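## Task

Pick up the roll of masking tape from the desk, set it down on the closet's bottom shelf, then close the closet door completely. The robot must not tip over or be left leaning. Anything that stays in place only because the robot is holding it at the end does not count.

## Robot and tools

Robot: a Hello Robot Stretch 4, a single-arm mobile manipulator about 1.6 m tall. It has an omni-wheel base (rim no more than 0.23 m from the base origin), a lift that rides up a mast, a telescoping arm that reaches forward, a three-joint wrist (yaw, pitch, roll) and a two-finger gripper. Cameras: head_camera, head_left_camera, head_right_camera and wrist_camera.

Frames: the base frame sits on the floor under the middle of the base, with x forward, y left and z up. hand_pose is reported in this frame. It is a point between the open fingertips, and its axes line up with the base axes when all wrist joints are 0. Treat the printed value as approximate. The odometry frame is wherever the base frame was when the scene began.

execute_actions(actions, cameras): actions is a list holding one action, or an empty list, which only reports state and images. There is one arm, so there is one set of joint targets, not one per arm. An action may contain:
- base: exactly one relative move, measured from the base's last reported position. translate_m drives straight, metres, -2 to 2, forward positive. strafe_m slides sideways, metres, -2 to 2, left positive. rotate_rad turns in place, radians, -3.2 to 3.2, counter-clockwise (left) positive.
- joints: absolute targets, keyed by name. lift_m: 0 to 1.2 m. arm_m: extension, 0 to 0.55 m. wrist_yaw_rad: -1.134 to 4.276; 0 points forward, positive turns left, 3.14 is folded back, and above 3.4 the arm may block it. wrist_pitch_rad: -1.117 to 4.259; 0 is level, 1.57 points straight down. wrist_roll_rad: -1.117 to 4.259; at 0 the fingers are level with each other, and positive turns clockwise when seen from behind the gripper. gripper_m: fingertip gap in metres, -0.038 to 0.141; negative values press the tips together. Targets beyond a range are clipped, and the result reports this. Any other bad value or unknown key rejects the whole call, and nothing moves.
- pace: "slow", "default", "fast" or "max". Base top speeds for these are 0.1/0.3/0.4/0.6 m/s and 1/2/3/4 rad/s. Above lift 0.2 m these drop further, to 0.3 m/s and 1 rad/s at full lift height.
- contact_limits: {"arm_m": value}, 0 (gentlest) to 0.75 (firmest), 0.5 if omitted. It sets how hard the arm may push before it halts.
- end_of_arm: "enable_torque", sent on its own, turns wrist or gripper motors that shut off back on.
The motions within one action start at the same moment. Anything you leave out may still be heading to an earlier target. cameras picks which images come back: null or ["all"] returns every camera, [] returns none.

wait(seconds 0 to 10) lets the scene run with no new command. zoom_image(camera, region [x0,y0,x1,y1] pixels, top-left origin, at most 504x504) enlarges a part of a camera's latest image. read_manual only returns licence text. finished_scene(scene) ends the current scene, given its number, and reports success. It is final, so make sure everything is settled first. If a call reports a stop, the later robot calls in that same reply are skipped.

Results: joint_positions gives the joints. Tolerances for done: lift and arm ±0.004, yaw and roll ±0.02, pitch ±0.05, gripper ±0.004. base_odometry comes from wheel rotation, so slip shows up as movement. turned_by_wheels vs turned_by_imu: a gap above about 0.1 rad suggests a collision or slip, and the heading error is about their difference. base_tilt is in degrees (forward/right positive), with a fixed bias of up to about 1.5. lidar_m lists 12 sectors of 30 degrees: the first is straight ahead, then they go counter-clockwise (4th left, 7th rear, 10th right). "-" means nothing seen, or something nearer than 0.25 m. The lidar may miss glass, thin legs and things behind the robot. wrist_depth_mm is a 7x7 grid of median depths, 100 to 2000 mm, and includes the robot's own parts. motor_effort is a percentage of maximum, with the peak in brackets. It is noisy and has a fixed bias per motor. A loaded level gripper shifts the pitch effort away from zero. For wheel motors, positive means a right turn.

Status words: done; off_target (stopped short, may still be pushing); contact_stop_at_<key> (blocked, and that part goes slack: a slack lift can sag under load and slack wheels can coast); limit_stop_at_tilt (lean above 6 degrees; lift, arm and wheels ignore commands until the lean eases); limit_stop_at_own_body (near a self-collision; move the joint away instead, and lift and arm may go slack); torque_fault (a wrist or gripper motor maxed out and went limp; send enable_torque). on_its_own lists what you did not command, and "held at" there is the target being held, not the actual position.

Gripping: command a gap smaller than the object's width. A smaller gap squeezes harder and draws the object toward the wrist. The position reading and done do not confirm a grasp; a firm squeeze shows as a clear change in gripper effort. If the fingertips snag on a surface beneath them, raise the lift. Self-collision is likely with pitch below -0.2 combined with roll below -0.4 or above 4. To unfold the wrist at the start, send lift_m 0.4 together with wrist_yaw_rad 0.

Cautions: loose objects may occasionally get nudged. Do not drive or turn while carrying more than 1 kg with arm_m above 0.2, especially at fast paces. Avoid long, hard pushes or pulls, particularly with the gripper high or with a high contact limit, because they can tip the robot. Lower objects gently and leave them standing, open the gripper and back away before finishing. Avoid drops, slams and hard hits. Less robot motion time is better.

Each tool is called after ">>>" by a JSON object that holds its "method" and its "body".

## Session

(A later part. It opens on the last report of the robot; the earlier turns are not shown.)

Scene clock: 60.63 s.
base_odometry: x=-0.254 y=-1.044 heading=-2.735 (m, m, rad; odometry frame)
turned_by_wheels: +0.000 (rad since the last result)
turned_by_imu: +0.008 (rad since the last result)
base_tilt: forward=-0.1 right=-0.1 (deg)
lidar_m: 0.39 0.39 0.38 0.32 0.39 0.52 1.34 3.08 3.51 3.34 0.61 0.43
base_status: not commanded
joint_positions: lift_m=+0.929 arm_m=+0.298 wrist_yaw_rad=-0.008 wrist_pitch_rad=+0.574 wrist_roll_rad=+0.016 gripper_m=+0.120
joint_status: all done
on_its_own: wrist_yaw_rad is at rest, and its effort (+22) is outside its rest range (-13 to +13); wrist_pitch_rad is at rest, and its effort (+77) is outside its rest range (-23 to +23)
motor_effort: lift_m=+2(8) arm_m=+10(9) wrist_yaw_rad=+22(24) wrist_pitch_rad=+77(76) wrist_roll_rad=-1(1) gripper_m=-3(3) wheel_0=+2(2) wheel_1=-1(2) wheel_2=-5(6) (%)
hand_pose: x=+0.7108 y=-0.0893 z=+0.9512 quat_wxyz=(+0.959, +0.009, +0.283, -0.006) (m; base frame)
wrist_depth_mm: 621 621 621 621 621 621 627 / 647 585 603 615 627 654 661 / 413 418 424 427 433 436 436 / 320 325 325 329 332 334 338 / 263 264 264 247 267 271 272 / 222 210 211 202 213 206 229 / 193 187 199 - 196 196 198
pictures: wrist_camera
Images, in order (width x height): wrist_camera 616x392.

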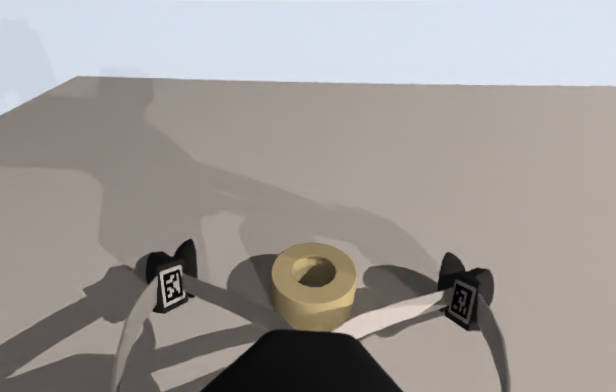

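Already touching the table at ~0.955. Raise and close.

>>> {"method": "execute_actions", "body": {"actions": [{"joints":{"lift_m":0.958,"wrist_pitch_rad":0.6},"pace":"slow"}], "cameras": []}}

>>> {"method": "execute_actions", "body": {"actions": [{"joints":{"gripper_m":0.0},"pace":"slow"}], "cameras": ["wrist_camera"]}}

>>> {"method": "execute_actions", "body": {"actions": [{"joints":{"lift_m":1.03},"pace":"slow"}], "cameras": ["wrist_camera"]}}

Scene clock: 61.80 s.
base_odometry: x=-0.254 y=-1.044 heading=-2.735 (m, m, rad; odometry frame)
turned_by_wheels: +0.000 (rad since the last result)
turned_by_imu: +0.000 (rad since the last result)
base_tilt: forward=+0.2 right=-0.4 (deg)
lidar_m: 0.37 0.40 0.38 0.31 0.36 0.54 1.35 3.09 3.54 3.32 0.60 0.42
base_status: not commanded
joint_positions: lift_m=+0.958 arm_m=+0.299 wrist_yaw_rad=-0.002 wrist_pitch_rad=+0.599 wrist_roll_rad=+0.016 gripper_m=+0.120
joint_status: all done
motor_effort: lift_m=+21(23) arm_m=+7(10) wrist_yaw_rad=+5(30) wrist_pitch_rad=+3(78) wrist_roll_rad=-1(1) gripper_m=-2(3) wheel_0=-1(2) wheel_1=-1(1) wheel_2=-6(9) (%)
hand_pose: x=+0.7077 y=-0.0879 z=+0.9734 quat_wxyz=(+0.955, +0.008, +0.295, -0.003) (m; base frame)
wrist_depth_mm: 621 615 615 621 621 621 621 / 654 544 554 549 559 559 564 / 399 404 407 410 413 415 418 / 319 322 322 325 325 330 330 / 266 266 267 268 271 272 274 / 228 222 216 202 213 220 234 / 200 195 206 - 202 198 204
pictures: none
No camera images: the call's "cameras" was empty. Leave "cameras" out to get every camera's image.

Scene clock: 66.40 s.
base_odometry: x=-0.254 y=-1.044 heading=-2.735 (m, m, rad; odometry frame)
turned_by_wheels: +0.000 (rad since the last result)
turned_by_imu: +0.001 (rad since the last result)
base_tilt: forward=+0.3 right=-0.3 (deg)
lidar_m: 0.39 0.41 0.38 0.32 0.37 0.52 1.36 3.08 3.53 3.35 0.57 0.40
base_status: not commanded
joint_positions: lift_m=+0.958 arm_m=+0.299 wrist_yaw_rad=+0.000 wrist_pitch_rad=+0.602 wrist_roll_rad=+0.016 gripper_m=+0.001
joint_status: all done
motor_effort: lift_m=+21(21) arm_m=+6(7) wrist_yaw_rad=+0(5) wrist_pitch_rad=-5(8) wrist_roll_rad=-1(1) gripper_m=-22(20) wheel_0=-1(1) wheel_1=-2(1) wheel_2=-5(6) (%)
hand_pose: x=+0.7076 y=-0.0875 z=+0.9728 quat_wxyz=(+0.955, +0.007, +0.296, -0.002) (m; base frame)
wrist_depth_mm: 621 621 621 621 615 621 621 / 564 530 535 539 549 554 549 / 392 397 399 404 407 410 410 / 315 319 320 322 324 325 325 / 264 263 265 266 267 267 270 / 226 220 186 196 184 229 231 / 198 193 203 - 200 195 202
pictures: wrist_camera
Images, in order (width x height): wrist_camera 616x392.

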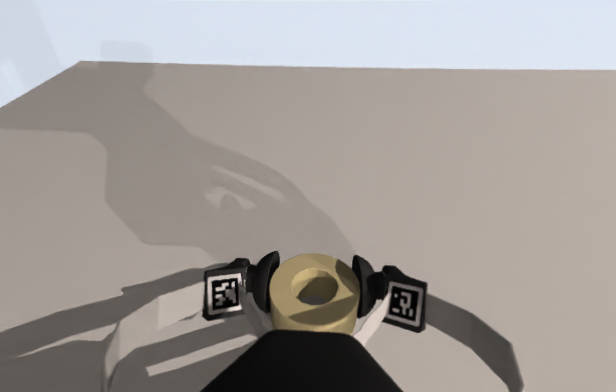

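Scene clock: 67.90 s.
base_odometry: x=-0.254 y=-1.044 heading=-2.735 (m, m, rad; odometry frame)
turned_by_wheels: +0.000 (rad since the last result)
turned_by_imu: +0.000 (rad since the last result)
base_tilt: forward=+0.3 right=-0.3 (deg)
lidar_m: 0.37 0.41 0.37 0.33 0.38 0.53 1.34 3.07 3.55 3.34 0.57 0.39
base_status: not commanded
joint_positions: lift_m=+1.030 arm_m=+0.299 wrist_yaw_rad=+0.000 wrist_pitch_rad=+0.602 wrist_roll_rad=+0.016 gripper_m=+0.001
joint_status: all done
motor_effort: lift_m=+22(23) arm_m=+6(6) wrist_yaw_rad=+0(0) wrist_pitch_rad=-5(5) wrist_roll_rad=-1(1) gripper_m=-22(21) wheel_0=-1(1) wheel_1=-1(1) wheel_2=-5(5) (%)
hand_pose: x=+0.7076 y=-0.0875 z=+1.0447 quat_wxyz=(+0.955, +0.007, +0.296, -0.002) (m; base frame)
wrist_depth_mm: 621 615 621 609 621 621 621 / 683 661 661 676 668 683 683 / 676 549 559 554 559 564 564 / 433 436 439 442 445 449 449 / 364 366 366 366 370 370 373 / 312 303 187 195 185 315 319 / 273 266 279 - 276 268 279
pictures: wrist_camera
Images, in order (width x height): wrist_camera 616x392.

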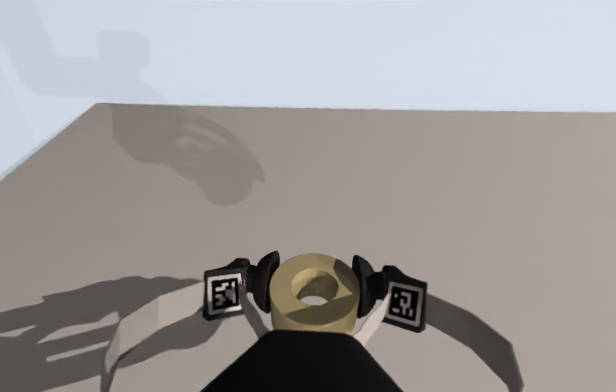

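>>> {"method": "execute_actions", "body": {"actions": [{"base":{"translate_m":-1.65},"joints":{"arm_m":0.0},"pace":"fast"}], "cameras": []}}

>>> {"method": "execute_actions", "body": {"actions": [{"base":{"strafe_m":-1.0},"joints":{"lift_m":0.5},"pace":"fast"}], "cameras": []}}

>>> {"method": "execute_actions", "body": {"actions": [{"base":{"rotate_rad":3.1}}], "cameras": ["head_camera","wrist_camera"]}}

Scene clock: 74.23 s.
base_odometry: x=+1.262 y=-0.392 heading=-2.735 (m, m, rad; odometry frame)
turned_by_wheels: +0.000 (rad since the last result)
turned_by_imu: +0.004 (rad since the last result)
base_tilt: forward=+0.3 right=-0.3 (deg)
lidar_m: 1.49 0.46 0.31 0.27 0.32 0.41 1.15 1.20 1.72 3.41 3.54 2.12
base_status: done
joint_positions: lift_m=+1.030 arm_m=+0.001 wrist_yaw_rad=+0.000 wrist_pitch_rad=+0.602 wrist_roll_rad=+0.016 gripper_m=+0.001
joint_status: all done
motor_effort: lift_m=+22(22) arm_m=-7(11) wrist_yaw_rad=+0(1) wrist_pitch_rad=-7(6) wrist_roll_rad=-1(1) gripper_m=-20(18) wheel_0=+0(7) wheel_1=+0(8) wheel_2=+1(11) (%)
hand_pose: x=+0.4097 y=-0.0875 z=+1.0446 quat_wxyz=(+0.955, +0.007, +0.297, -0.002) (m; base frame)
wrist_depth_mm: 621 917 1983 - - - - / 634 931 1983 - - - - / 640 904 1983 - - - - / 640 891 1863 - - - - / 647 960 1661 1756 1708 1756 1756 / 647 842 187 196 185 1499 1499 / 654 991 1281 - 1255 1255 1308
pictures: none
No camera images: the call's "cameras" was empty. Leave "cameras" out to get every camera's image.

Scene clock: 78.40 s.
base_odometry: x=+0.867 y=+0.526 heading=-2.735 (m, m, rad; odometry frame)
turned_by_wheels: +0.000 (rad since the last result)
turned_by_imu: -0.003 (rad since the last result)
base_tilt: forward=+0.4 right=-0.2 (deg)
lidar_m: 2.05 1.94 1.36 1.28 1.31 1.18 1.22 1.18 1.53 2.39 2.47 3.01
base_status: done
joint_positions: lift_m=+0.500 arm_m=+0.001 wrist_yaw_rad=+0.000 wrist_pitch_rad=+0.602 wrist_roll_rad=+0.016 gripper_m=+0.001
joint_status: all done
motor_effort: lift_m=+18(26) arm_m=-6(6) wrist_yaw_rad=+0(0) wrist_pitch_rad=-7(7) wrist_roll_rad=+0(1) gripper_m=-22(22) wheel_0=-1(10) wheel_1=-1(11) wheel_2=+0(0) (%)
hand_pose: x=+0.4097 y=-0.0874 z=+0.5149 quat_wxyz=(+0.955, +0.007, +0.297, -0.002) (m; base frame)
wrist_depth_mm: - - - - - - - / 1863 1921 1983 1983 - 1983 1983 / 1430 1430 1464 1464 1499 1499 1499 / 1138 1160 1160 1160 1182 1182 1205 / 960 960 960 960 960 976 991 / 809 788 187 196 185 831 831 / 715 699 732 - 715 707 723
pictures: none
No camera images: the call's "cameras" was empty. Leave "cameras" out to get every camera's image.

Scene clock: 81.23 s.
base_odometry: x=+0.867 y=+0.526 heading=+0.364 (m, m, rad; odometry frame)
turned_by_wheels: +3.100 (rad since the last result)
turned_by_imu: +3.138 (rad since the last result)
base_tilt: forward=+0.3 right=-0.4 (deg)
lidar_m: 1.20 1.17 1.52 2.39 2.46 3.06 2.89 2.07 1.42 1.29 1.30 1.18
base_status: done
joint_positions: lift_m=+0.500 arm_m=+0.001 wrist_yaw_rad=+0.000 wrist_pitch_rad=+0.602 wrist_roll_rad=+0.016 gripper_m=+0.001
joint_status: not commanded
motor_effort: lift_m=+19(19) arm_m=-6(6) wrist_yaw_rad=-1(0) wrist_pitch_rad=-6(7) wrist_roll_rad=-1(1) gripper_m=-20(21) wheel_0=-1(7) wheel_1=-3(8) wheel_2=-3(11) (%)
hand_pose: x=+0.4097 y=-0.0874 z=+0.5149 quat_wxyz=(+0.955, +0.007, +0.297, -0.002) (m; base frame)
wrist_depth_mm: 842 866 1537 1576 1255 854 1576 / 917 931 1661 1708 1618 931 1708 / 1008 1025 1430 1430 1336 1042 1499 / 1098 1098 1182 1160 1118 1138 1182 / 946 960 960 960 976 960 960 / 809 788 186 196 185 842 842 / 715 699 732 - 715 707 732
pictures: head_camera, wrist_camera
Images, in order (width x height): head_camera 420x560, wrist_camera 616x392.

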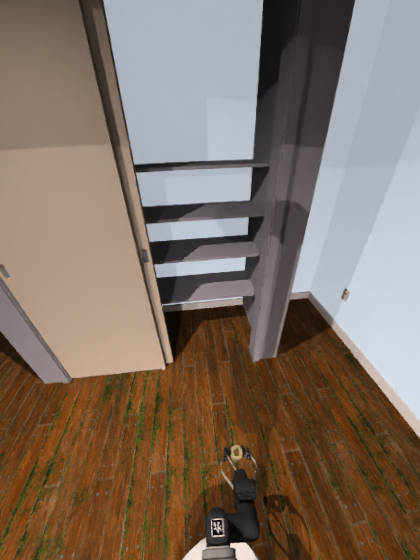

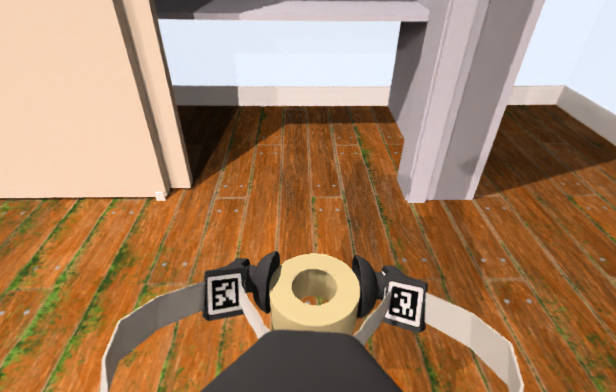

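>>> {"method": "execute_actions", "body": {"actions": [{"base":{"strafe_m":0.05},"joints":{"wrist_pitch_rad":0.0,"lift_m":0.38}}], "cameras": []}}

>>> {"method": "execute_actions", "body": {"actions": [{"base":{"translate_m":0.55}}], "cameras": ["head_camera","wrist_camera"]}}

Scene clock: 82.87 s.
base_odometry: x=+0.849 y=+0.573 heading=+0.364 (m, m, rad; odometry frame)
turned_by_wheels: +0.000 (rad since the last result)
turned_by_imu: +0.001 (rad since the last result)
base_tilt: forward=+0.3 right=-0.4 (deg)
lidar_m: 1.18 1.15 1.48 2.34 2.42 3.04 2.89 2.12 1.43 1.35 1.33 1.21
base_status: done
joint_positions: lift_m=+0.380 arm_m=+0.001 wrist_yaw_rad=+0.000 wrist_pitch_rad=+0.003 wrist_roll_rad=+0.016 gripper_m=+0.001
joint_status: all done
motor_effort: lift_m=+18(16) arm_m=-6(7) wrist_yaw_rad=+0(0) wrist_pitch_rad=-9(13) wrist_roll_rad=-1(1) gripper_m=-21(23) wheel_0=-1(10) wheel_1=+0(10) wheel_2=+0(1) (%)
hand_pose: x=+0.4605 y=-0.0874 z=+0.5575 quat_wxyz=(+1.000, +0.008, +0.002, +0.000) (m; base frame)
wrist_depth_mm: 878 891 1397 1464 1464 917 1708 / 891 904 1618 1661 1618 931 1756 / 891 904 1661 1661 1430 931 1708 / 917 917 1661 1708 1618 946 1661 / 917 931 1661 1281 1366 946 1708 / 917 946 187 196 185 946 1661 / 931 931 1281 - 1229 946 1336
pictures: none
No camera images: the call's "cameras" was empty. Leave "cameras" out to get every camera's image.

Scene clock: 86.20 s.
base_odometry: x=+1.363 y=+0.769 heading=+0.364 (m, m, rad; odometry frame)
turned_by_wheels: +0.000 (rad since the last result)
turned_by_imu: +0.000 (rad since the last result)
base_tilt: forward=+0.3 right=-0.4 (deg)
lidar_m: 0.89 0.64 0.77 2.39 2.43 3.17 3.48 2.04 1.41 1.30 1.36 0.72
base_status: done
joint_positions: lift_m=+0.380 arm_m=+0.001 wrist_yaw_rad=+0.000 wrist_pitch_rad=+0.003 wrist_roll_rad=+0.016 gripper_m=+0.001
joint_status: not commanded
motor_effort: lift_m=+18(18) arm_m=-6(6) wrist_yaw_rad=+0(0) wrist_pitch_rad=-9(9) wrist_roll_rad=-1(1) gripper_m=-21(20) wheel_0=+2(7) wheel_1=+1(6) wheel_2=-1(10) (%)
hand_pose: x=+0.4605 y=-0.0874 z=+0.5575 quat_wxyz=(+1.000, +0.008, +0.002, +0.000) (m; base frame)
wrist_depth_mm: 1042 1060 1078 1078 1118 878 554 / 904 878 831 809 778 768 544 / 1078 1078 1078 1098 1118 854 473 / 1078 1098 1098 1118 1138 854 469 / 788 831 768 788 854 741 466 / 1078 1098 187 196 184 741 462 / 1078 1078 1098 - 1160 788 459
pictures: head_camera, wrist_camera
Images, in order (width x height): head_camera 420x560, wrist_camera 616x392.

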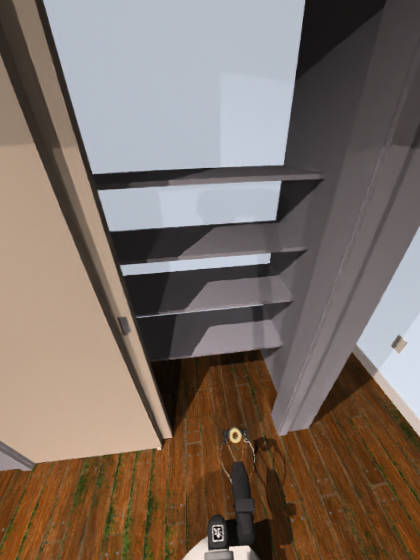

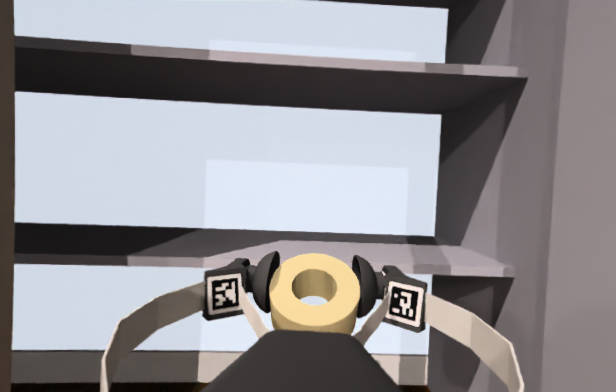

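>>> {"method": "execute_actions", "body": {"actions": [{"base":{"rotate_rad":-0.09},"joints":{"wrist_pitch_rad":0.6,"lift_m":0.45}}], "cameras": []}}

>>> {"method": "execute_actions", "body": {"actions": [{"base":{"translate_m":0.3},"joints":{"arm_m":0.2}}], "cameras": ["head_camera","wrist_camera"]}}

Scene clock: 87.57 s.
base_odometry: x=+1.363 y=+0.769 heading=+0.275 (m, m, rad; odometry frame)
turned_by_wheels: -0.090 (rad since the last result)
turned_by_imu: -0.090 (rad since the last result)
base_tilt: forward=+0.1 right=-0.3 (deg)
lidar_m: 0.88 0.64 0.74 2.39 2.38 2.96 3.44 2.31 1.44 1.29 1.34 0.69
base_status: done
joint_positions: lift_m=+0.450 arm_m=+0.001 wrist_yaw_rad=+0.000 wrist_pitch_rad=+0.602 wrist_roll_rad=+0.016 gripper_m=+0.001
joint_status: all done
motor_effort: lift_m=+22(27) arm_m=-6(6) wrist_yaw_rad=+0(0) wrist_pitch_rad=-5(4) wrist_roll_rad=-2(1) gripper_m=-21(20) wheel_0=+3(7) wheel_1=+2(9) wheel_2=+1(7) (%)
hand_pose: x=+0.4098 y=-0.0874 z=+0.4647 quat_wxyz=(+0.955, +0.007, +0.296, -0.002) (m; base frame)
wrist_depth_mm: 723 741 759 778 788 699 397 / 1042 1060 1098 1138 1118 707 402 / 1138 1160 1205 1229 1205 559 430 / 1042 1078 1078 1078 1042 564 480 / 842 891 891 904 891 574 569 / 597 741 187 196 185 615 691 / 627 640 676 - 668 647 676
pictures: none
No camera images: the call's "cameras" was empty. Leave "cameras" out to get every camera's image.

Scene clock: 90.03 s.
base_odometry: x=+1.652 y=+0.850 heading=+0.275 (m, m, rad; odometry frame)
turned_by_wheels: +0.000 (rad since the last result)
turned_by_imu: +0.000 (rad since the last result)
base_tilt: forward=+0.2 right=-0.2 (deg)
lidar_m: 0.58 0.43 0.42 0.73 2.45 3.03 3.74 2.23 1.43 1.28 0.48 0.49
base_status: done
joint_positions: lift_m=+0.450 arm_m=+0.199 wrist_yaw_rad=+0.000 wrist_pitch_rad=+0.602 wrist_roll_rad=+0.016 gripper_m=+0.001
joint_status: all done
motor_effort: lift_m=+22(22) arm_m=+6(9) wrist_yaw_rad=+0(1) wrist_pitch_rad=-6(7) wrist_roll_rad=-1(1) gripper_m=-21(18) wheel_0=+1(8) wheel_1=+2(6) wheel_2=-1(13) (%)
hand_pose: x=+0.6076 y=-0.0874 z=+0.4646 quat_wxyz=(+0.955, +0.007, +0.297, -0.002) (m; base frame)
wrist_depth_mm: 521 539 544 564 580 564 413 / 484 488 492 496 504 508 415 / 362 364 368 373 373 375 377 / 290 291 293 296 296 298 300 / 251 255 258 263 277 564 421 / 750 732 186 196 185 544 439 / 661 647 676 - 668 603 442
pictures: head_camera, wrist_camera
Images, in order (width x height): head_camera 420x560, wrist_camera 616x392.

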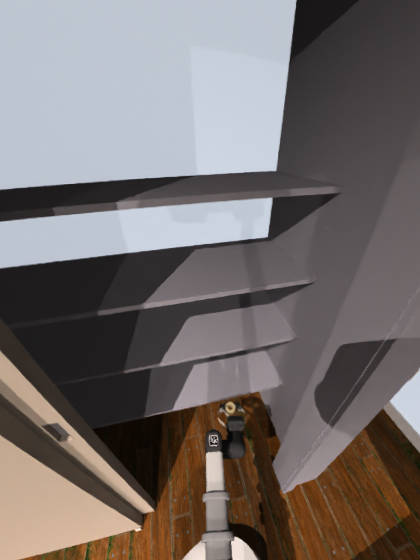

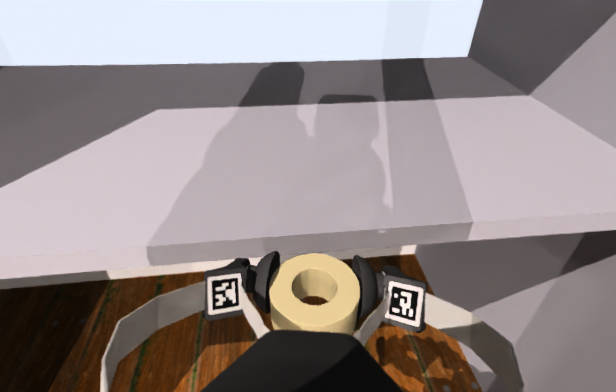

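>>> {"method": "execute_actions", "body": {"actions": [{"joints":{"lift_m":0.54}}], "cameras": []}}

>>> {"method": "execute_actions", "body": {"actions": [{"joints":{"arm_m":0.42},"contact_limits":{"arm_m":0.15}}], "cameras": ["wrist_camera"]}}

Scene clock: 91.50 s.
base_odometry: x=+1.652 y=+0.850 heading=+0.275 (m, m, rad; odometry frame)
turned_by_wheels: +0.000 (rad since the last result)
turned_by_imu: +0.000 (rad since the last result)
base_tilt: forward=+0.4 right=-0.3 (deg)
lidar_m: 0.58 0.44 0.39 0.75 2.46 3.00 3.76 2.22 1.39 1.26 0.49 0.46
base_status: not commanded
joint_positions: lift_m=+0.540 arm_m=+0.199 wrist_yaw_rad=+0.000 wrist_pitch_rad=+0.602 wrist_roll_rad=+0.016 gripper_m=+0.001
joint_status: all done
motor_effort: lift_m=+22(25) arm_m=+6(6) wrist_yaw_rad=-1(1) wrist_pitch_rad=-7(6) wrist_roll_rad=-1(1) gripper_m=-21(18) wheel_0=+1(1) wheel_1=+2(2) wheel_2=-2(1) (%)
hand_pose: x=+0.6076 y=-0.0874 z=+0.5546 quat_wxyz=(+0.955, +0.007, +0.297, -0.002) (m; base frame)
wrist_depth_mm: 525 530 549 564 580 559 410 / 564 580 597 621 640 564 415 / 549 554 559 559 569 539 424 / 442 442 445 442 445 452 418 / 366 366 368 370 370 375 377 / 314 306 187 196 184 340 404 / 723 732 778 - 768 603 442
pictures: none
No camera images: the call's "cameras" was empty. Leave "cameras" out to get every camera's image.

Scene clock: 93.27 s.
base_odometry: x=+1.652 y=+0.850 heading=+0.275 (m, m, rad; odometry frame)
turned_by_wheels: +0.000 (rad since the last result)
turned_by_imu: +0.001 (rad since the last result)
base_tilt: forward=+0.1 right=-0.4 (deg)
lidar_m: 0.57 0.43 0.41 0.72 2.46 3.04 3.75 2.21 1.40 1.28 0.49 0.48
base_status: not commanded
joint_positions: lift_m=+0.540 arm_m=+0.419 wrist_yaw_rad=+0.000 wrist_pitch_rad=+0.602 wrist_roll_rad=+0.016 gripper_m=+0.001
joint_status: all done
motor_effort: lift_m=+22(22) arm_m=+6(8) wrist_yaw_rad=-1(1) wrist_pitch_rad=-6(6) wrist_roll_rad=+0(1) gripper_m=-19(20) wheel_0=+1(1) wheel_1=+2(2) wheel_2=-1(1) (%)
contact_limits: arm_m 0.15
hand_pose: x=+0.8275 y=-0.0874 z=+0.5546 quat_wxyz=(+0.955, +0.007, +0.297, -0.002) (m; base frame)
wrist_depth_mm: 332 340 349 357 368 379 366 / 359 370 379 389 404 418 373 / 392 404 418 433 445 455 375 / 424 430 442 445 449 449 379 / 366 366 368 370 373 373 364 / 315 304 187 196 185 320 322 / 274 268 283 - 278 271 281
pictures: wrist_camera
Images, in order (width x height): wrist_camera 616x392.

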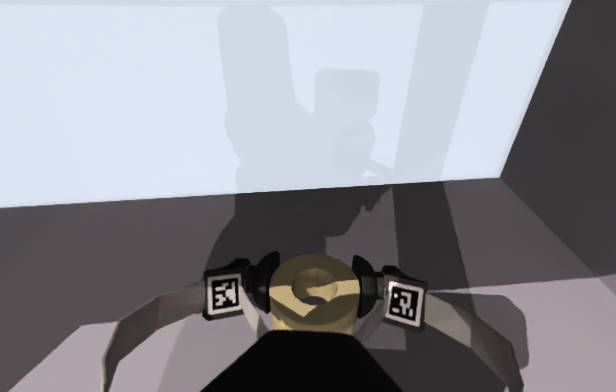

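>>> {"method": "execute_actions", "body": {"actions": [{"joints":{"lift_m":0.47},"pace":"slow"}], "cameras": []}}

>>> {"method": "execute_actions", "body": {"actions": [{"joints":{"gripper_m":0.12},"pace":"slow"}], "cameras": []}}

>>> {"method": "execute_actions", "body": {"actions": [{"joints":{"lift_m":0.54}}], "cameras": []}}

>>> {"method": "execute_actions", "body": {"actions": [{"joints":{"arm_m":0.0}}], "cameras": ["wrist_camera","head_camera"]}}

Scene clock: 94.80 s.
base_odometry: x=+1.652 y=+0.850 heading=+0.275 (m, m, rad; odometry frame)
turned_by_wheels: +0.000 (rad since the last result)
turned_by_imu: +0.000 (rad since the last result)
base_tilt: forward=+0.2 right=-0.4 (deg)
lidar_m: 0.59 0.46 0.43 0.76 2.46 3.01 3.75 2.24 1.40 1.26 0.47 0.45
base_status: not commanded
joint_positions: lift_m=+0.470 arm_m=+0.419 wrist_yaw_rad=+0.000 wrist_pitch_rad=+0.602 wrist_roll_rad=+0.016 gripper_m=+0.001
joint_status: all done
motor_effort: lift_m=+17(21) arm_m=+6(6) wrist_yaw_rad=+0(0) wrist_pitch_rad=-6(6) wrist_roll_rad=-1(1) gripper_m=-21(21) wheel_0=+1(1) wheel_1=+2(2) wheel_2=-2(2) (%)
hand_pose: x=+0.8275 y=-0.0874 z=+0.4850 quat_wxyz=(+0.955, +0.007, +0.297, -0.002) (m; base frame)
wrist_depth_mm: 330 340 347 355 368 377 366 / 359 370 379 392 402 415 373 / 384 389 402 413 415 418 373 / 325 327 325 327 330 332 334 / 268 271 271 273 274 277 277 / 231 225 187 196 185 236 237 / 203 198 208 - 205 200 207
pictures: none
No camera images: the call's "cameras" was empty. Leave "cameras" out to get every camera's image.

Scene clock: 99.40 s.
base_odometry: x=+1.652 y=+0.850 heading=+0.275 (m, m, rad; odometry frame)
turned_by_wheels: +0.000 (rad since the last result)
turned_by_imu: +0.001 (rad since the last result)
base_tilt: forward=+0.2 right=-0.3 (deg)
lidar_m: 0.58 0.44 0.42 0.72 2.47 3.03 3.76 2.21 1.38 1.28 0.47 0.48
base_status: not commanded
joint_positions: lift_m=+0.470 arm_m=+0.419 wrist_yaw_rad=+0.000 wrist_pitch_rad=+0.602 wrist_roll_rad=+0.016 gripper_m=+0.120
joint_status: all done
motor_effort: lift_m=+17(17) arm_m=+6(6) wrist_yaw_rad=+0(1) wrist_pitch_rad=-7(6) wrist_roll_rad=-1(1) gripper_m=-2(23) wheel_0=+1(1) wheel_1=+1(2) wheel_2=-2(2) (%)
hand_pose: x=+0.8275 y=-0.0874 z=+0.4850 quat_wxyz=(+0.955, +0.007, +0.297, -0.002) (m; base frame)
wrist_depth_mm: 330 338 347 357 368 379 368 / 359 368 379 389 402 418 373 / 384 389 399 415 415 418 375 / 322 325 327 329 330 330 334 / 270 271 272 272 274 276 277 / 232 226 220 204 221 224 236 / 204 198 208 - 204 206 207
pictures: none
No camera images: the call's "cameras" was empty. Leave "cameras" out to get every camera's image.

Scene clock: 100.67 s.
base_odometry: x=+1.652 y=+0.850 heading=+0.275 (m, m, rad; odometry frame)
turned_by_wheels: +0.000 (rad since the last result)
turned_by_imu: +0.000 (rad since the last result)
base_tilt: forward=+0.3 right=-0.2 (deg)
lidar_m: 0.60 0.47 0.42 0.76 2.46 3.03 3.75 2.22 1.39 1.26 0.47 0.47
base_status: not commanded
joint_positions: lift_m=+0.540 arm_m=+0.419 wrist_yaw_rad=+0.000 wrist_pitch_rad=+0.602 wrist_roll_rad=+0.016 gripper_m=+0.120
joint_status: all done
motor_effort: lift_m=+22(27) arm_m=+6(6) wrist_yaw_rad=-1(0) wrist_pitch_rad=-6(6) wrist_roll_rad=-1(1) gripper_m=+0(1) wheel_0=+1(1) wheel_1=+2(2) wheel_2=-1(2) (%)
hand_pose: x=+0.8275 y=-0.0874 z=+0.5546 quat_wxyz=(+0.955, +0.007, +0.297, -0.002) (m; base frame)
wrist_depth_mm: 332 340 347 357 368 377 368 / 359 368 379 392 402 415 373 / 394 404 418 430 445 455 375 / 421 427 445 445 449 452 379 / 368 368 370 370 373 375 364 / 314 306 298 317 301 303 322 / 277 268 283 - 279 279 282
pictures: none
No camera images: the call's "cameras" was empty. Leave "cameras" out to get every camera's image.

Scene clock: 103.00 s.
base_odometry: x=+1.652 y=+0.850 heading=+0.275 (m, m, rad; odometry frame)
turned_by_wheels: +0.000 (rad since the last result)
turned_by_imu: +0.001 (rad since the last result)
base_tilt: forward=+0.2 right=-0.3 (deg)
lidar_m: 0.56 0.42 0.41 0.73 2.47 3.02 3.75 2.21 1.40 1.26 0.44 0.49
base_status: not commanded
joint_positions: lift_m=+0.540 arm_m=+0.001 wrist_yaw_rad=+0.000 wrist_pitch_rad=+0.602 wrist_roll_rad=+0.016 gripper_m=+0.120
joint_status: all done
motor_effort: lift_m=+22(22) arm_m=-6(7) wrist_yaw_rad=-1(1) wrist_pitch_rad=-6(6) wrist_roll_rad=-1(1) gripper_m=+0(0) wheel_0=+1(1) wheel_1=+2(2) wheel_2=-1(2) (%)
hand_pose: x=+0.4098 y=-0.0874 z=+0.5546 quat_wxyz=(+0.955, +0.007, +0.297, -0.002) (m; base frame)
wrist_depth_mm: 699 715 732 750 778 621 455 / 732 741 759 759 768 621 459 / 554 554 564 569 564 569 462 / 459 484 488 991 917 603 469 / 976 976 1008 1025 991 621 477 / 878 842 820 866 820 591 480 / 759 741 778 - 768 634 362
pictures: head_camera, wrist_camera
Images, in order (width x height): head_camera 420x560, wrist_camera 616x392.

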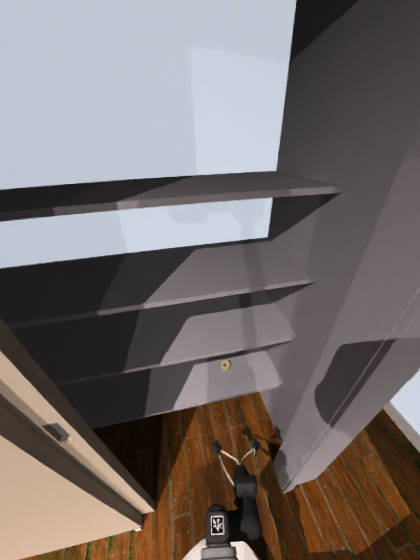

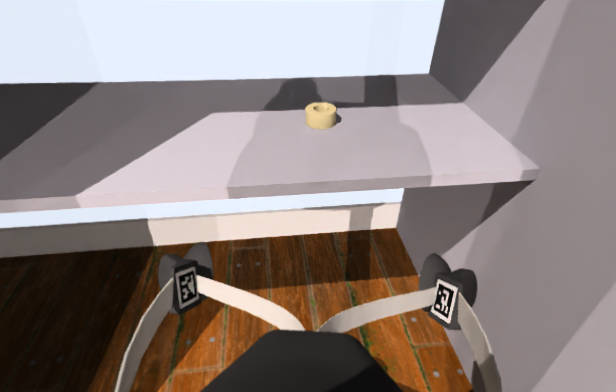

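>>> {"method": "execute_actions", "body": {"actions": [{"base":{"translate_m":-0.22},"joints":{"wrist_pitch_rad":0,"lift_m":0.835,"gripper_m":0.06,"wrist_yaw_rad":-0.25}}], "cameras": []}}

>>> {"method": "execute_actions", "body": {"actions": [{"base":{"rotate_rad":0.1}}], "cameras": []}}

>>> {"method": "execute_actions", "body": {"actions": [{"base":{"strafe_m":0.2}}], "cameras": ["wrist_camera","head_camera"]}}

Scene clock: 105.50 s.
base_odometry: x=+1.440 y=+0.791 heading=+0.274 (m, m, rad; odometry frame)
turned_by_wheels: +0.000 (rad since the last result)
turned_by_imu: +0.001 (rad since the last result)
base_tilt: forward=+0.3 right=-0.3 (deg)
lidar_m: 0.78 0.55 0.62 1.18 2.39 2.97 3.54 2.28 1.42 1.31 1.33 0.64
base_status: done
joint_positions: lift_m=+0.835 arm_m=+0.001 wrist_yaw_rad=-0.250 wrist_pitch_rad=+0.003 wrist_roll_rad=+0.016 gripper_m=+0.060
joint_status: all done
motor_effort: lift_m=+22(28) arm_m=-6(6) wrist_yaw_rad=-2(6) wrist_pitch_rad=-8(11) wrist_roll_rad=-1(1) gripper_m=-4(5) wheel_0=-1(6) wheel_1=-2(7) wheel_2=-1(11) (%)
hand_pose: x=+0.4299 y=-0.1560 z=+1.0122 quat_wxyz=(+0.992, +0.008, +0.000, -0.125) (m; base frame)
wrist_depth_mm: 878 917 917 891 683 407 466 / 866 946 1025 1098 683 407 473 / 788 931 991 931 512 410 477 / 891 976 1060 1060 512 415 484 / 891 946 1025 991 484 415 492 / 615 676 195 778 193 415 1060 / 904 960 1060 - 477 421 1078
pictures: none
No camera images: the call's "cameras" was empty. Leave "cameras" out to get every camera's image.

Scene clock: 106.23 s.
base_odometry: x=+1.440 y=+0.791 heading=+0.374 (m, m, rad; odometry frame)
turned_by_wheels: +0.099 (rad since the last result)
turned_by_imu: +0.101 (rad since the last result)
base_tilt: forward=+0.1 right=-0.4 (deg)
lidar_m: 0.80 0.56 0.68 2.39 2.46 3.20 3.55 2.02 1.40 1.31 0.74 0.64
base_status: done
joint_positions: lift_m=+0.835 arm_m=+0.001 wrist_yaw_rad=-0.250 wrist_pitch_rad=+0.003 wrist_roll_rad=+0.016 gripper_m=+0.060
joint_status: not commanded
motor_effort: lift_m=+22(22) arm_m=-6(6) wrist_yaw_rad=+0(1) wrist_pitch_rad=-8(8) wrist_roll_rad=-1(1) gripper_m=-4(4) wheel_0=-2(6) wheel_1=-4(5) wheel_2=-2(5) (%)
hand_pose: x=+0.4299 y=-0.1560 z=+1.0122 quat_wxyz=(+0.992, +0.008, +0.000, -0.125) (m; base frame)
wrist_depth_mm: 878 917 931 891 809 452 373 / 904 946 1008 1078 842 449 377 / 788 946 976 1060 768 445 379 / 917 960 1042 1098 820 439 384 / 904 946 1008 1078 768 436 387 / 615 683 196 723 193 415 389 / 931 976 1042 - 768 399 402
pictures: none
No camera images: the call's "cameras" was empty. Leave "cameras" out to get every camera's image.

Scene clock: 108.17 s.
base_odometry: x=+1.367 y=+0.977 heading=+0.374 (m, m, rad; odometry frame)
turned_by_wheels: +0.000 (rad since the last result)
turned_by_imu: +0.001 (rad since the last result)
base_tilt: forward=+0.2 right=-0.3 (deg)
lidar_m: 0.51 0.50 0.67 2.20 2.24 2.96 3.54 2.33 1.59 1.50 0.78 0.82
base_status: done
joint_positions: lift_m=+0.835 arm_m=+0.001 wrist_yaw_rad=-0.250 wrist_pitch_rad=+0.003 wrist_roll_rad=+0.016 gripper_m=+0.060
joint_status: not commanded
motor_effort: lift_m=+22(23) arm_m=-6(6) wrist_yaw_rad=-2(1) wrist_pitch_rad=-7(8) wrist_roll_rad=-1(1) gripper_m=-3(4) wheel_0=-1(9) wheel_1=+1(10) wheel_2=+0(1) (%)
hand_pose: x=+0.4299 y=-0.1560 z=+1.0122 quat_wxyz=(+0.992, +0.008, +0.000, -0.125) (m; base frame)
wrist_depth_mm: 878 917 904 878 878 809 661 / 891 931 1008 1060 1118 866 668 / 549 931 931 1060 1098 820 661 / 904 946 1025 1098 1138 842 661 / 891 946 991 1078 1078 842 654 / 569 627 195 723 193 778 603 / 904 960 1025 - 1118 759 603
pictures: head_camera, wrist_camera
Images, in order (width x height): head_camera 420x560, wrist_camera 616x392.

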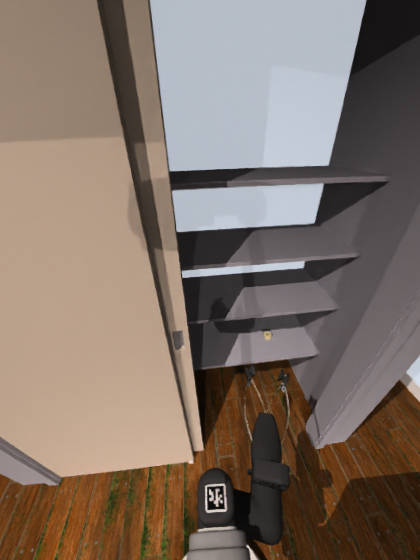

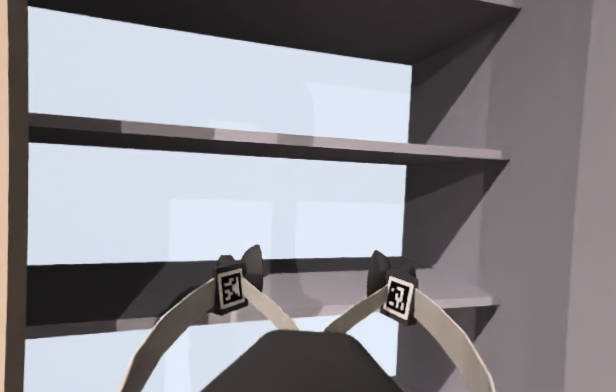

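>>> {"method": "execute_actions", "body": {"actions": [{"base":{"rotate_rad":0.08}}], "cameras": []}}

>>> {"method": "execute_actions", "body": {"actions": [{"base":{"strafe_m":0.17}}], "cameras": ["wrist_camera"]}}

Scene clock: 109.03 s.
base_odometry: x=+1.367 y=+0.977 heading=+0.454 (m, m, rad; odometry frame)
turned_by_wheels: +0.080 (rad since the last result)
turned_by_imu: +0.081 (rad since the last result)
base_tilt: forward=+0.3 right=-0.4 (deg)
lidar_m: 0.48 0.51 0.72 2.21 2.29 3.21 3.61 2.12 1.54 1.47 0.78 0.83
base_status: done
joint_positions: lift_m=+0.835 arm_m=+0.001 wrist_yaw_rad=-0.250 wrist_pitch_rad=+0.003 wrist_roll_rad=+0.016 gripper_m=+0.060
joint_status: not commanded
motor_effort: lift_m=+22(22) arm_m=-6(6) wrist_yaw_rad=-1(2) wrist_pitch_rad=-8(7) wrist_roll_rad=-1(1) gripper_m=-3(4) wheel_0=-2(6) wheel_1=+0(8) wheel_2=+0(5) (%)
hand_pose: x=+0.4299 y=-0.1560 z=+1.0122 quat_wxyz=(+0.992, +0.008, +0.000, -0.125) (m; base frame)
wrist_depth_mm: 300 931 917 891 866 854 723 / 301 946 991 1042 1098 976 723 / 306 931 917 1025 1078 891 723 / 312 960 1008 1042 1138 946 707 / 315 946 991 1060 1098 946 707 / 310 627 195 668 193 820 707 / 312 976 1025 - 1138 866 707
pictures: none
No camera images: the call's "cameras" was empty. Leave "cameras" out to get every camera's image.

Scene clock: 110.87 s.
base_odometry: x=+1.292 y=+1.130 heading=+0.454 (m, m, rad; odometry frame)
turned_by_wheels: +0.000 (rad since the last result)
turned_by_imu: +0.001 (rad since the last result)
base_tilt: forward=+0.3 right=-0.2 (deg)
lidar_m: 0.47 0.50 0.74 2.04 2.11 2.94 3.58 2.38 1.72 1.65 0.91 0.86
base_status: done
joint_positions: lift_m=+0.835 arm_m=+0.001 wrist_yaw_rad=-0.250 wrist_pitch_rad=+0.003 wrist_roll_rad=+0.016 gripper_m=+0.060
joint_status: not commanded
motor_effort: lift_m=+22(22) arm_m=-6(6) wrist_yaw_rad=-1(0) wrist_pitch_rad=-8(8) wrist_roll_rad=-1(1) gripper_m=-3(4) wheel_0=+0(9) wheel_1=+1(10) wheel_2=+0(1) (%)
hand_pose: x=+0.4299 y=-0.1560 z=+1.0122 quat_wxyz=(+0.992, +0.008, +0.000, -0.125) (m; base frame)
wrist_depth_mm: 263 273 330 842 866 866 842 / 264 276 334 1042 1098 1138 917 / 265 277 336 1042 1078 1118 854 / 267 279 338 1042 1118 1160 904 / 268 281 293 1042 1098 1118 904 / 272 282 196 661 193 854 842 / 273 282 296 - 1138 1098 904
pictures: wrist_camera
Images, in order (width x height): wrist_camera 616x392.

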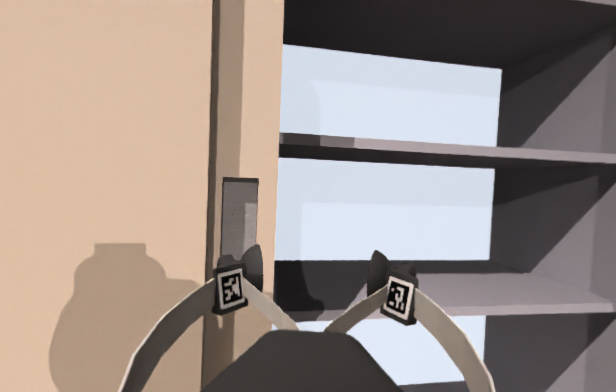

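>>> {"method": "execute_actions", "body": {"actions": [{"joints":{"arm_m":0.3},"contact_limits":{"arm_m":0.15},"pace":"slow"}], "cameras": ["wrist_camera"]}}

Scene clock: 113.30 s.
base_odometry: x=+1.292 y=+1.130 heading=+0.453 (m, m, rad; odometry frame)
turned_by_wheels: +0.000 (rad since the last result)
turned_by_imu: +0.003 (rad since the last result)
base_tilt: forward=+0.4 right=-0.2 (deg)
lidar_m: 0.45 0.52 0.74 2.03 2.12 2.97 3.59 2.35 1.73 1.65 0.94 0.56
base_status: not commanded
joint_positions: lift_m=+0.835 arm_m=+0.126 wrist_yaw_rad=-0.257 wrist_pitch_rad=+0.003 wrist_roll_rad=+0.016 gripper_m=+0.060
joint_status: arm_m contact_stop (moved +0.125 of +0.299)
on_its_own: arm_m is slack since a contact_stop (your +0.300 is given up); wrist_yaw_rad is at rest, and its effort (+21) is outside its rest range (-13 to +13)
motor_effort: lift_m=+22(22) arm_m=+0(19) wrist_yaw_rad=+21(39) wrist_pitch_rad=-7(9) wrist_roll_rad=-1(1) gripper_m=+0(3) wheel_0=+0(5) wheel_1=+1(4) wheel_2=-4(8) (%)
contact_limits: arm_m 0.15
hand_pose: x=+0.5534 y=-0.1579 z=+1.0123 quat_wxyz=(+0.992, +0.008, +0.000, -0.128) (m; base frame)
wrist_depth_mm: 153 159 213 224 878 854 842 / 153 160 215 226 960 1025 917 / 155 162 216 228 723 904 831 / 156 162 218 239 976 1042 904 / 157 164 219 240 976 1060 904 / 158 165 187 234 193 699 732 / 159 164 221 - 1008 1025 854
pictures: wrist_camera
Images, in order (width x height): wrist_camera 616x392.

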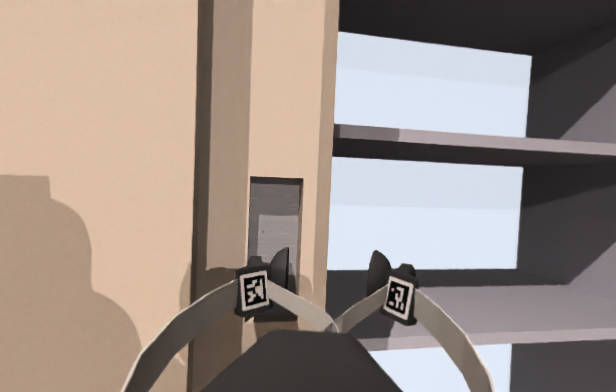

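Finger deflected into the pocket. Slide.

>>> {"method": "execute_actions", "body": {"actions": [{"base":{"strafe_m":-0.15},"joints":{"arm_m":0.126,"wrist_yaw_rad":-0.25},"pace":"slow"}], "cameras": ["wrist_camera"]}}

Scene clock: 115.97 s.
base_odometry: x=+1.358 y=+0.995 heading=+0.454 (m, m, rad; odometry frame)
turned_by_wheels: +0.000 (rad since the last result)
turned_by_imu: +0.001 (rad since the last result)
base_tilt: forward=+0.2 right=-0.2 (deg)
lidar_m: 0.48 0.51 0.72 2.17 2.28 3.20 3.59 2.17 1.59 1.52 0.82 0.55
base_status: done
joint_positions: lift_m=+0.835 arm_m=+0.126 wrist_yaw_rad=-0.258 wrist_pitch_rad=+0.002 wrist_roll_rad=+0.016 gripper_m=+0.060
joint_status: all done
on_its_own: wrist_yaw_rad is at rest, and its effort (+23) is outside its rest range (-13 to +13)
motor_effort: lift_m=+22(22) arm_m=+2(1) wrist_yaw_rad=+23(25) wrist_pitch_rad=-8(7) wrist_roll_rad=-1(1) gripper_m=-2(1) wheel_0=+8(16) wheel_1=+1(4) wheel_2=-5(10) (%)
hand_pose: x=+0.5530 y=-0.1582 z=+1.0124 quat_wxyz=(+0.992, +0.008, +0.000, -0.129) (m; base frame)
wrist_depth_mm: 195 203 213 223 878 854 750 / 195 204 214 226 976 991 741 / 196 206 216 227 723 878 691 / 198 207 217 236 976 991 741 / 200 209 218 240 976 960 723 / 201 209 193 231 192 699 676 / 202 208 220 - 1008 854 699
pictures: wrist_camera
Images, in order (width x height): wrist_camera 616x392.

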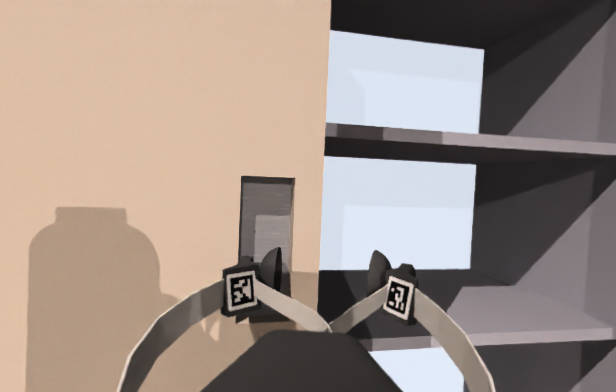

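>>> {"method": "execute_actions", "body": {"actions": [{"base":{"strafe_m":-0.2},"joints":{"arm_m":0.126,"wrist_yaw_rad":-0.25},"pace":"slow"}], "cameras": ["wrist_camera","head_camera"]}}

Scene clock: 119.17 s.
base_odometry: x=+1.445 y=+0.815 heading=+0.453 (m, m, rad; odometry frame)
turned_by_wheels: -0.001 (rad since the last result)
turned_by_imu: -0.001 (rad since the last result)
base_tilt: forward=+0.1 right=-0.4 (deg)
lidar_m: 0.53 0.55 0.71 2.36 2.49 3.46 3.60 1.87 1.38 1.33 0.64 0.56
base_status: done
joint_positions: lift_m=+0.835 arm_m=+0.125 wrist_yaw_rad=-0.259 wrist_pitch_rad=+0.002 wrist_roll_rad=+0.016 gripper_m=+0.060
joint_status: all done
on_its_own: wrist_yaw_rad is at rest, and its effort (+26) is outside its rest range (-13 to +13)
motor_effort: lift_m=+22(22) arm_m=+3(5) wrist_yaw_rad=+26(30) wrist_pitch_rad=-7(7) wrist_roll_rad=-1(1) gripper_m=-1(0) wheel_0=+0(15) wheel_1=-2(6) wheel_2=-6(11) (%)
hand_pose: x=+0.5528 y=-0.1584 z=+1.0124 quat_wxyz=(+0.992, +0.008, +0.000, -0.129) (m; base frame)
wrist_depth_mm: 191 201 210 221 878 683 525 / 193 202 211 223 960 691 521 / 195 204 213 225 723 627 521 / 196 205 215 236 976 683 512 / 197 206 217 235 931 676 512 / 198 208 189 206 193 634 512 / 200 206 217 - 854 580 512
pictures: head_camera, wrist_camera
Images, in order (width x height): head_camera 420x560, wrist_camera 616x392.

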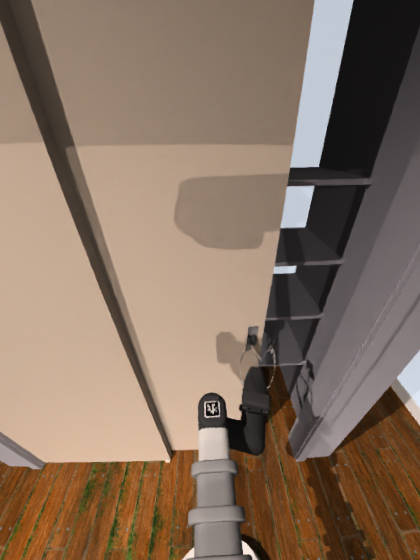

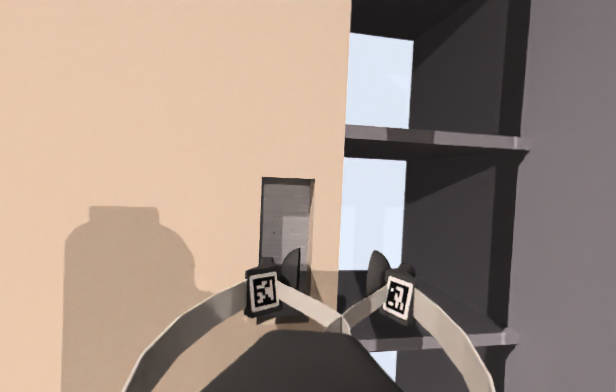

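>>> {"method": "execute_actions", "body": {"actions": [{"joints":{"arm_m":0.03}}], "cameras": []}}

>>> {"method": "execute_actions", "body": {"actions": [{"base":{"strafe_m":0.033},"joints":{"wrist_yaw_rad":0.0,"wrist_roll_rad":1.571,"gripper_m":0.0}}], "cameras": ["wrist_camera","head_camera"]}}

Scene clock: 120.73 s.
base_odometry: x=+1.445 y=+0.815 heading=+0.453 (m, m, rad; odometry frame)
turned_by_wheels: +0.000 (rad since the last result)
turned_by_imu: +0.001 (rad since the last result)
base_tilt: forward=+0.3 right=-0.2 (deg)
lidar_m: 0.51 0.55 0.70 2.36 2.47 3.46 3.57 1.90 1.36 1.32 0.66 0.54
base_status: not commanded
joint_positions: lift_m=+0.835 arm_m=+0.031 wrist_yaw_rad=-0.250 wrist_pitch_rad=+0.002 wrist_roll_rad=+0.016 gripper_m=+0.060
joint_status: all done
motor_effort: lift_m=+22(21) arm_m=-6(6) wrist_yaw_rad=+0(25) wrist_pitch_rad=-7(7) wrist_roll_rad=-1(1) gripper_m=-2(3) wheel_0=-1(1) wheel_1=-2(3) wheel_2=-1(6) (%)
hand_pose: x=+0.4599 y=-0.1561 z=+1.0124 quat_wxyz=(+0.992, +0.008, +0.000, -0.125) (m; base frame)
wrist_depth_mm: 272 286 298 831 878 699 477 / 276 287 301 1025 1042 699 418 / 277 289 303 741 917 654 413 / 279 291 304 1025 1060 691 413 / 281 294 304 1025 976 676 410 / 283 296 196 621 193 640 410 / 286 294 310 - 946 615 407
pictures: none
No camera images: the call's "cameras" was empty. Leave "cameras" out to get every camera's image.

Scene clock: 122.23 s.
base_odometry: x=+1.431 y=+0.845 heading=+0.454 (m, m, rad; odometry frame)
turned_by_wheels: +0.000 (rad since the last result)
turned_by_imu: +0.001 (rad since the last result)
base_tilt: forward=+0.2 right=-0.2 (deg)
lidar_m: 0.51 0.52 0.74 2.35 2.45 3.43 3.61 1.95 1.41 1.35 0.66 0.54
base_status: done
joint_positions: lift_m=+0.835 arm_m=+0.031 wrist_yaw_rad=+0.000 wrist_pitch_rad=+0.002 wrist_roll_rad=+1.571 gripper_m=+0.000
joint_status: all done
motor_effort: lift_m=+22(22) arm_m=-6(6) wrist_yaw_rad=+1(5) wrist_pitch_rad=-7(7) wrist_roll_rad=+1(5) gripper_m=-5(6) wheel_0=+0(9) wheel_1=+1(9) wheel_2=+0(1) (%)
hand_pose: x=+0.4905 y=-0.0875 z=+1.0124 quat_wxyz=(+0.707, +0.707, +0.001, -0.001) (m; base frame)
wrist_depth_mm: 627 831 976 960 878 960 842 / 627 842 976 976 831 946 831 / 293 291 290 303 289 960 750 / 293 291 291 301 289 289 286 / 296 296 294 291 290 289 289 / 296 294 184 192 185 290 291 / 296 297 294 - 293 291 291
pictures: head_camera, wrist_camera
Images, in order (width x height): head_camera 420x560, wrist_camera 616x392.

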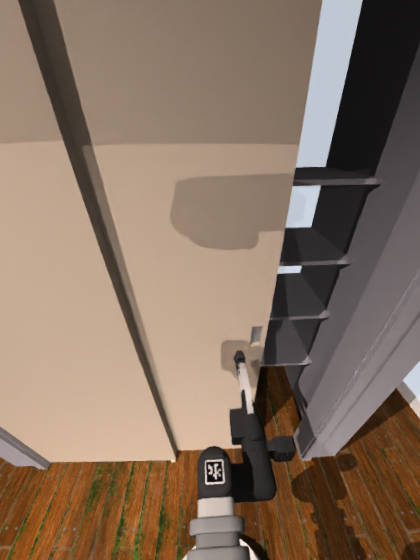

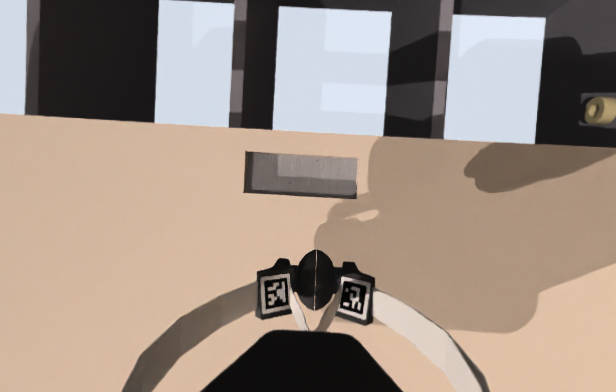

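>>> {"method": "execute_actions", "body": {"actions": [{"base":{"strafe_m":-0.05},"joints":{"lift_m":0.845}}], "cameras": []}}

>>> {"method": "execute_actions", "body": {"actions": [{"joints":{"arm_m":0.3},"contact_limits":{"arm_m":0.15},"pace":"slow"}], "cameras": ["wrist_camera"]}}

Scene clock: 123.53 s.
base_odometry: x=+1.453 y=+0.800 heading=+0.453 (m, m, rad; odometry frame)
turned_by_wheels: +0.000 (rad since the last result)
turned_by_imu: +0.000 (rad since the last result)
base_tilt: forward=+0.2 right=-0.1 (deg)
lidar_m: 0.53 0.55 0.73 2.39 2.52 3.49 3.61 1.88 1.35 1.30 0.65 0.63
base_status: done
joint_positions: lift_m=+0.845 arm_m=+0.031 wrist_yaw_rad=+0.000 wrist_pitch_rad=+0.002 wrist_roll_rad=+1.571 gripper_m=+0.000
joint_status: all done
motor_effort: lift_m=+22(24) arm_m=-6(6) wrist_yaw_rad=+0(1) wrist_pitch_rad=-7(7) wrist_roll_rad=+0(1) gripper_m=-5(7) wheel_0=+0(8) wheel_1=-1(12) wheel_2=+0(1) (%)
hand_pose: x=+0.4905 y=-0.0875 z=+1.0223 quat_wxyz=(+0.707, +0.707, +0.001, -0.001) (m; base frame)
wrist_depth_mm: 640 809 917 931 809 842 820 / 640 809 976 960 878 960 842 / 621 831 976 960 842 976 831 / 293 293 291 303 621 960 788 / 293 294 293 303 290 289 290 / 296 294 183 192 185 291 290 / 296 296 296 - 293 293 291
pictures: none
No camera images: the call's "cameras" was empty. Leave "cameras" out to get every camera's image.

Scene clock: 125.10 s.
base_odometry: x=+1.453 y=+0.800 heading=+0.454 (m, m, rad; odometry frame)
turned_by_wheels: +0.000 (rad since the last result)
turned_by_imu: +0.001 (rad since the last result)
base_tilt: forward=+0.2 right=-0.1 (deg)
lidar_m: 0.49 0.55 0.70 2.39 2.51 3.48 3.61 1.84 1.37 1.30 0.66 0.65
base_status: not commanded
joint_positions: lift_m=+0.845 arm_m=+0.088 wrist_yaw_rad=-0.004 wrist_pitch_rad=+0.002 wrist_roll_rad=+1.571 gripper_m=+0.000
joint_status: arm_m contact_stop (moved +0.057 of +0.269)
on_its_own: arm_m is slack since a contact_stop (your +0.300 is given up)
motor_effort: lift_m=+22(21) arm_m=+0(16) wrist_yaw_rad=+11(21) wrist_pitch_rad=-6(6) wrist_roll_rad=+1(1) gripper_m=-3(7) wheel_0=+3(4) wheel_1=+1(2) wheel_2=-4(6) (%)
contact_limits: arm_m 0.15
hand_pose: x=+0.5474 y=-0.0886 z=+1.0225 quat_wxyz=(+0.707, +0.707, -0.001, -0.002) (m; base frame)
wrist_depth_mm: 554 809 866 891 809 788 820 / 559 820 904 917 878 904 842 / 569 842 917 917 831 917 820 / 236 236 236 260 621 504 778 / 236 236 236 247 234 233 234 / 238 237 183 204 185 234 235 / 238 238 238 - 236 235 235
pictures: wrist_camera
Images, in order (width x height): wrist_camera 616x392.

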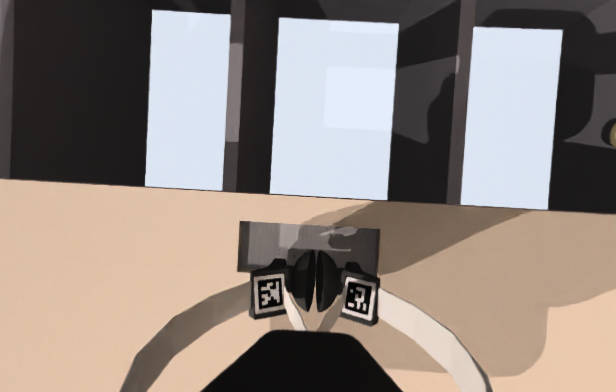

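>>> {"method": "execute_actions", "body": {"actions": [{"base":{"strafe_m":-0.012},"joints":{"arm_m":0.078,"wrist_yaw_rad":0,"gripper_m":-0.01},"pace":"slow"}], "cameras": []}}

>>> {"method": "execute_actions", "body": {"actions": [{"joints":{"arm_m":0.3},"contact_limits":{"arm_m":0.15},"pace":"slow"}], "cameras": ["wrist_camera"]}}

Scene clock: 126.10 s.
base_odometry: x=+1.458 y=+0.789 heading=+0.454 (m, m, rad; odometry frame)
turned_by_wheels: +0.000 (rad since the last result)
turned_by_imu: +0.000 (rad since the last result)
base_tilt: forward=+0.3 right=-0.2 (deg)
lidar_m: 0.52 0.54 0.73 2.42 2.54 3.48 3.59 1.87 1.33 1.27 0.65 0.63
base_status: done
joint_positions: lift_m=+0.845 arm_m=+0.079 wrist_yaw_rad=+0.000 wrist_pitch_rad=+0.002 wrist_roll_rad=+1.571 gripper_m=-0.010
joint_status: all done
motor_effort: lift_m=+22(22) arm_m=-7(10) wrist_yaw_rad=+0(12) wrist_pitch_rad=-6(5) wrist_roll_rad=+0(1) gripper_m=-9(11) wheel_0=+3(8) wheel_1=-2(7) wheel_2=+0(3) (%)
hand_pose: x=+0.5386 y=-0.0873 z=+1.0225 quat_wxyz=(+0.707, +0.707, +0.001, -0.001) (m; base frame)
wrist_depth_mm: 559 809 854 917 788 820 809 / 559 820 917 917 891 917 842 / 559 831 931 917 842 917 842 / 260 741 559 917 707 917 809 / 244 244 243 241 240 239 239 / 246 244 181 202 184 241 240 / 246 245 244 - 243 241 241
pictures: none
No camera images: the call's "cameras" was empty. Leave "cameras" out to get every camera's image.

Scene clock: 127.27 s.
base_odometry: x=+1.458 y=+0.789 heading=+0.453 (m, m, rad; odometry frame)
turned_by_wheels: +0.000 (rad since the last result)
turned_by_imu: +0.000 (rad since the last result)
base_tilt: forward=+0.2 right=-0.3 (deg)
lidar_m: 0.51 0.56 0.73 2.39 2.52 3.51 3.58 1.87 1.35 1.29 0.62 0.62
base_status: not commanded
joint_positions: lift_m=+0.845 arm_m=+0.104 wrist_yaw_rad=-0.008 wrist_pitch_rad=+0.002 wrist_roll_rad=+1.571 gripper_m=-0.010
joint_status: arm_m contact_stop (moved +0.025 of +0.221)
on_its_own: arm_m is slack since a contact_stop (your +0.300 is given up); wrist_yaw_rad is at rest, and its effort (+22) is outside its rest range (-13 to +13)
motor_effort: lift_m=+21(22) arm_m=+0(15) wrist_yaw_rad=+22(31) wrist_pitch_rad=-7(7) wrist_roll_rad=+1(1) gripper_m=-7(9) wheel_0=+2(3) wheel_1=+1(2) wheel_2=-6(7) (%)
contact_limits: arm_m 0.15
hand_pose: x=+0.5629 y=-0.0897 z=+1.0224 quat_wxyz=(+0.707, +0.707, -0.002, -0.004) (m; base frame)
wrist_depth_mm: 554 809 820 904 778 750 788 / 559 820 891 891 866 904 842 / 564 831 917 904 831 891 820 / 521 788 574 904 798 891 820 / 223 221 220 220 220 219 219 / 224 222 182 210 183 220 220 / 223 223 223 - 221 220 219
pictures: wrist_camera
Images, in order (width x height): wrist_camera 616x392.

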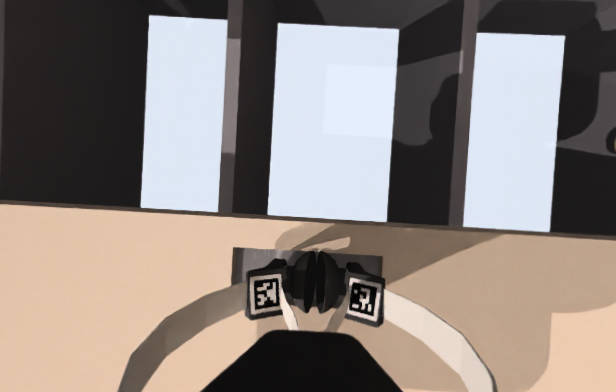

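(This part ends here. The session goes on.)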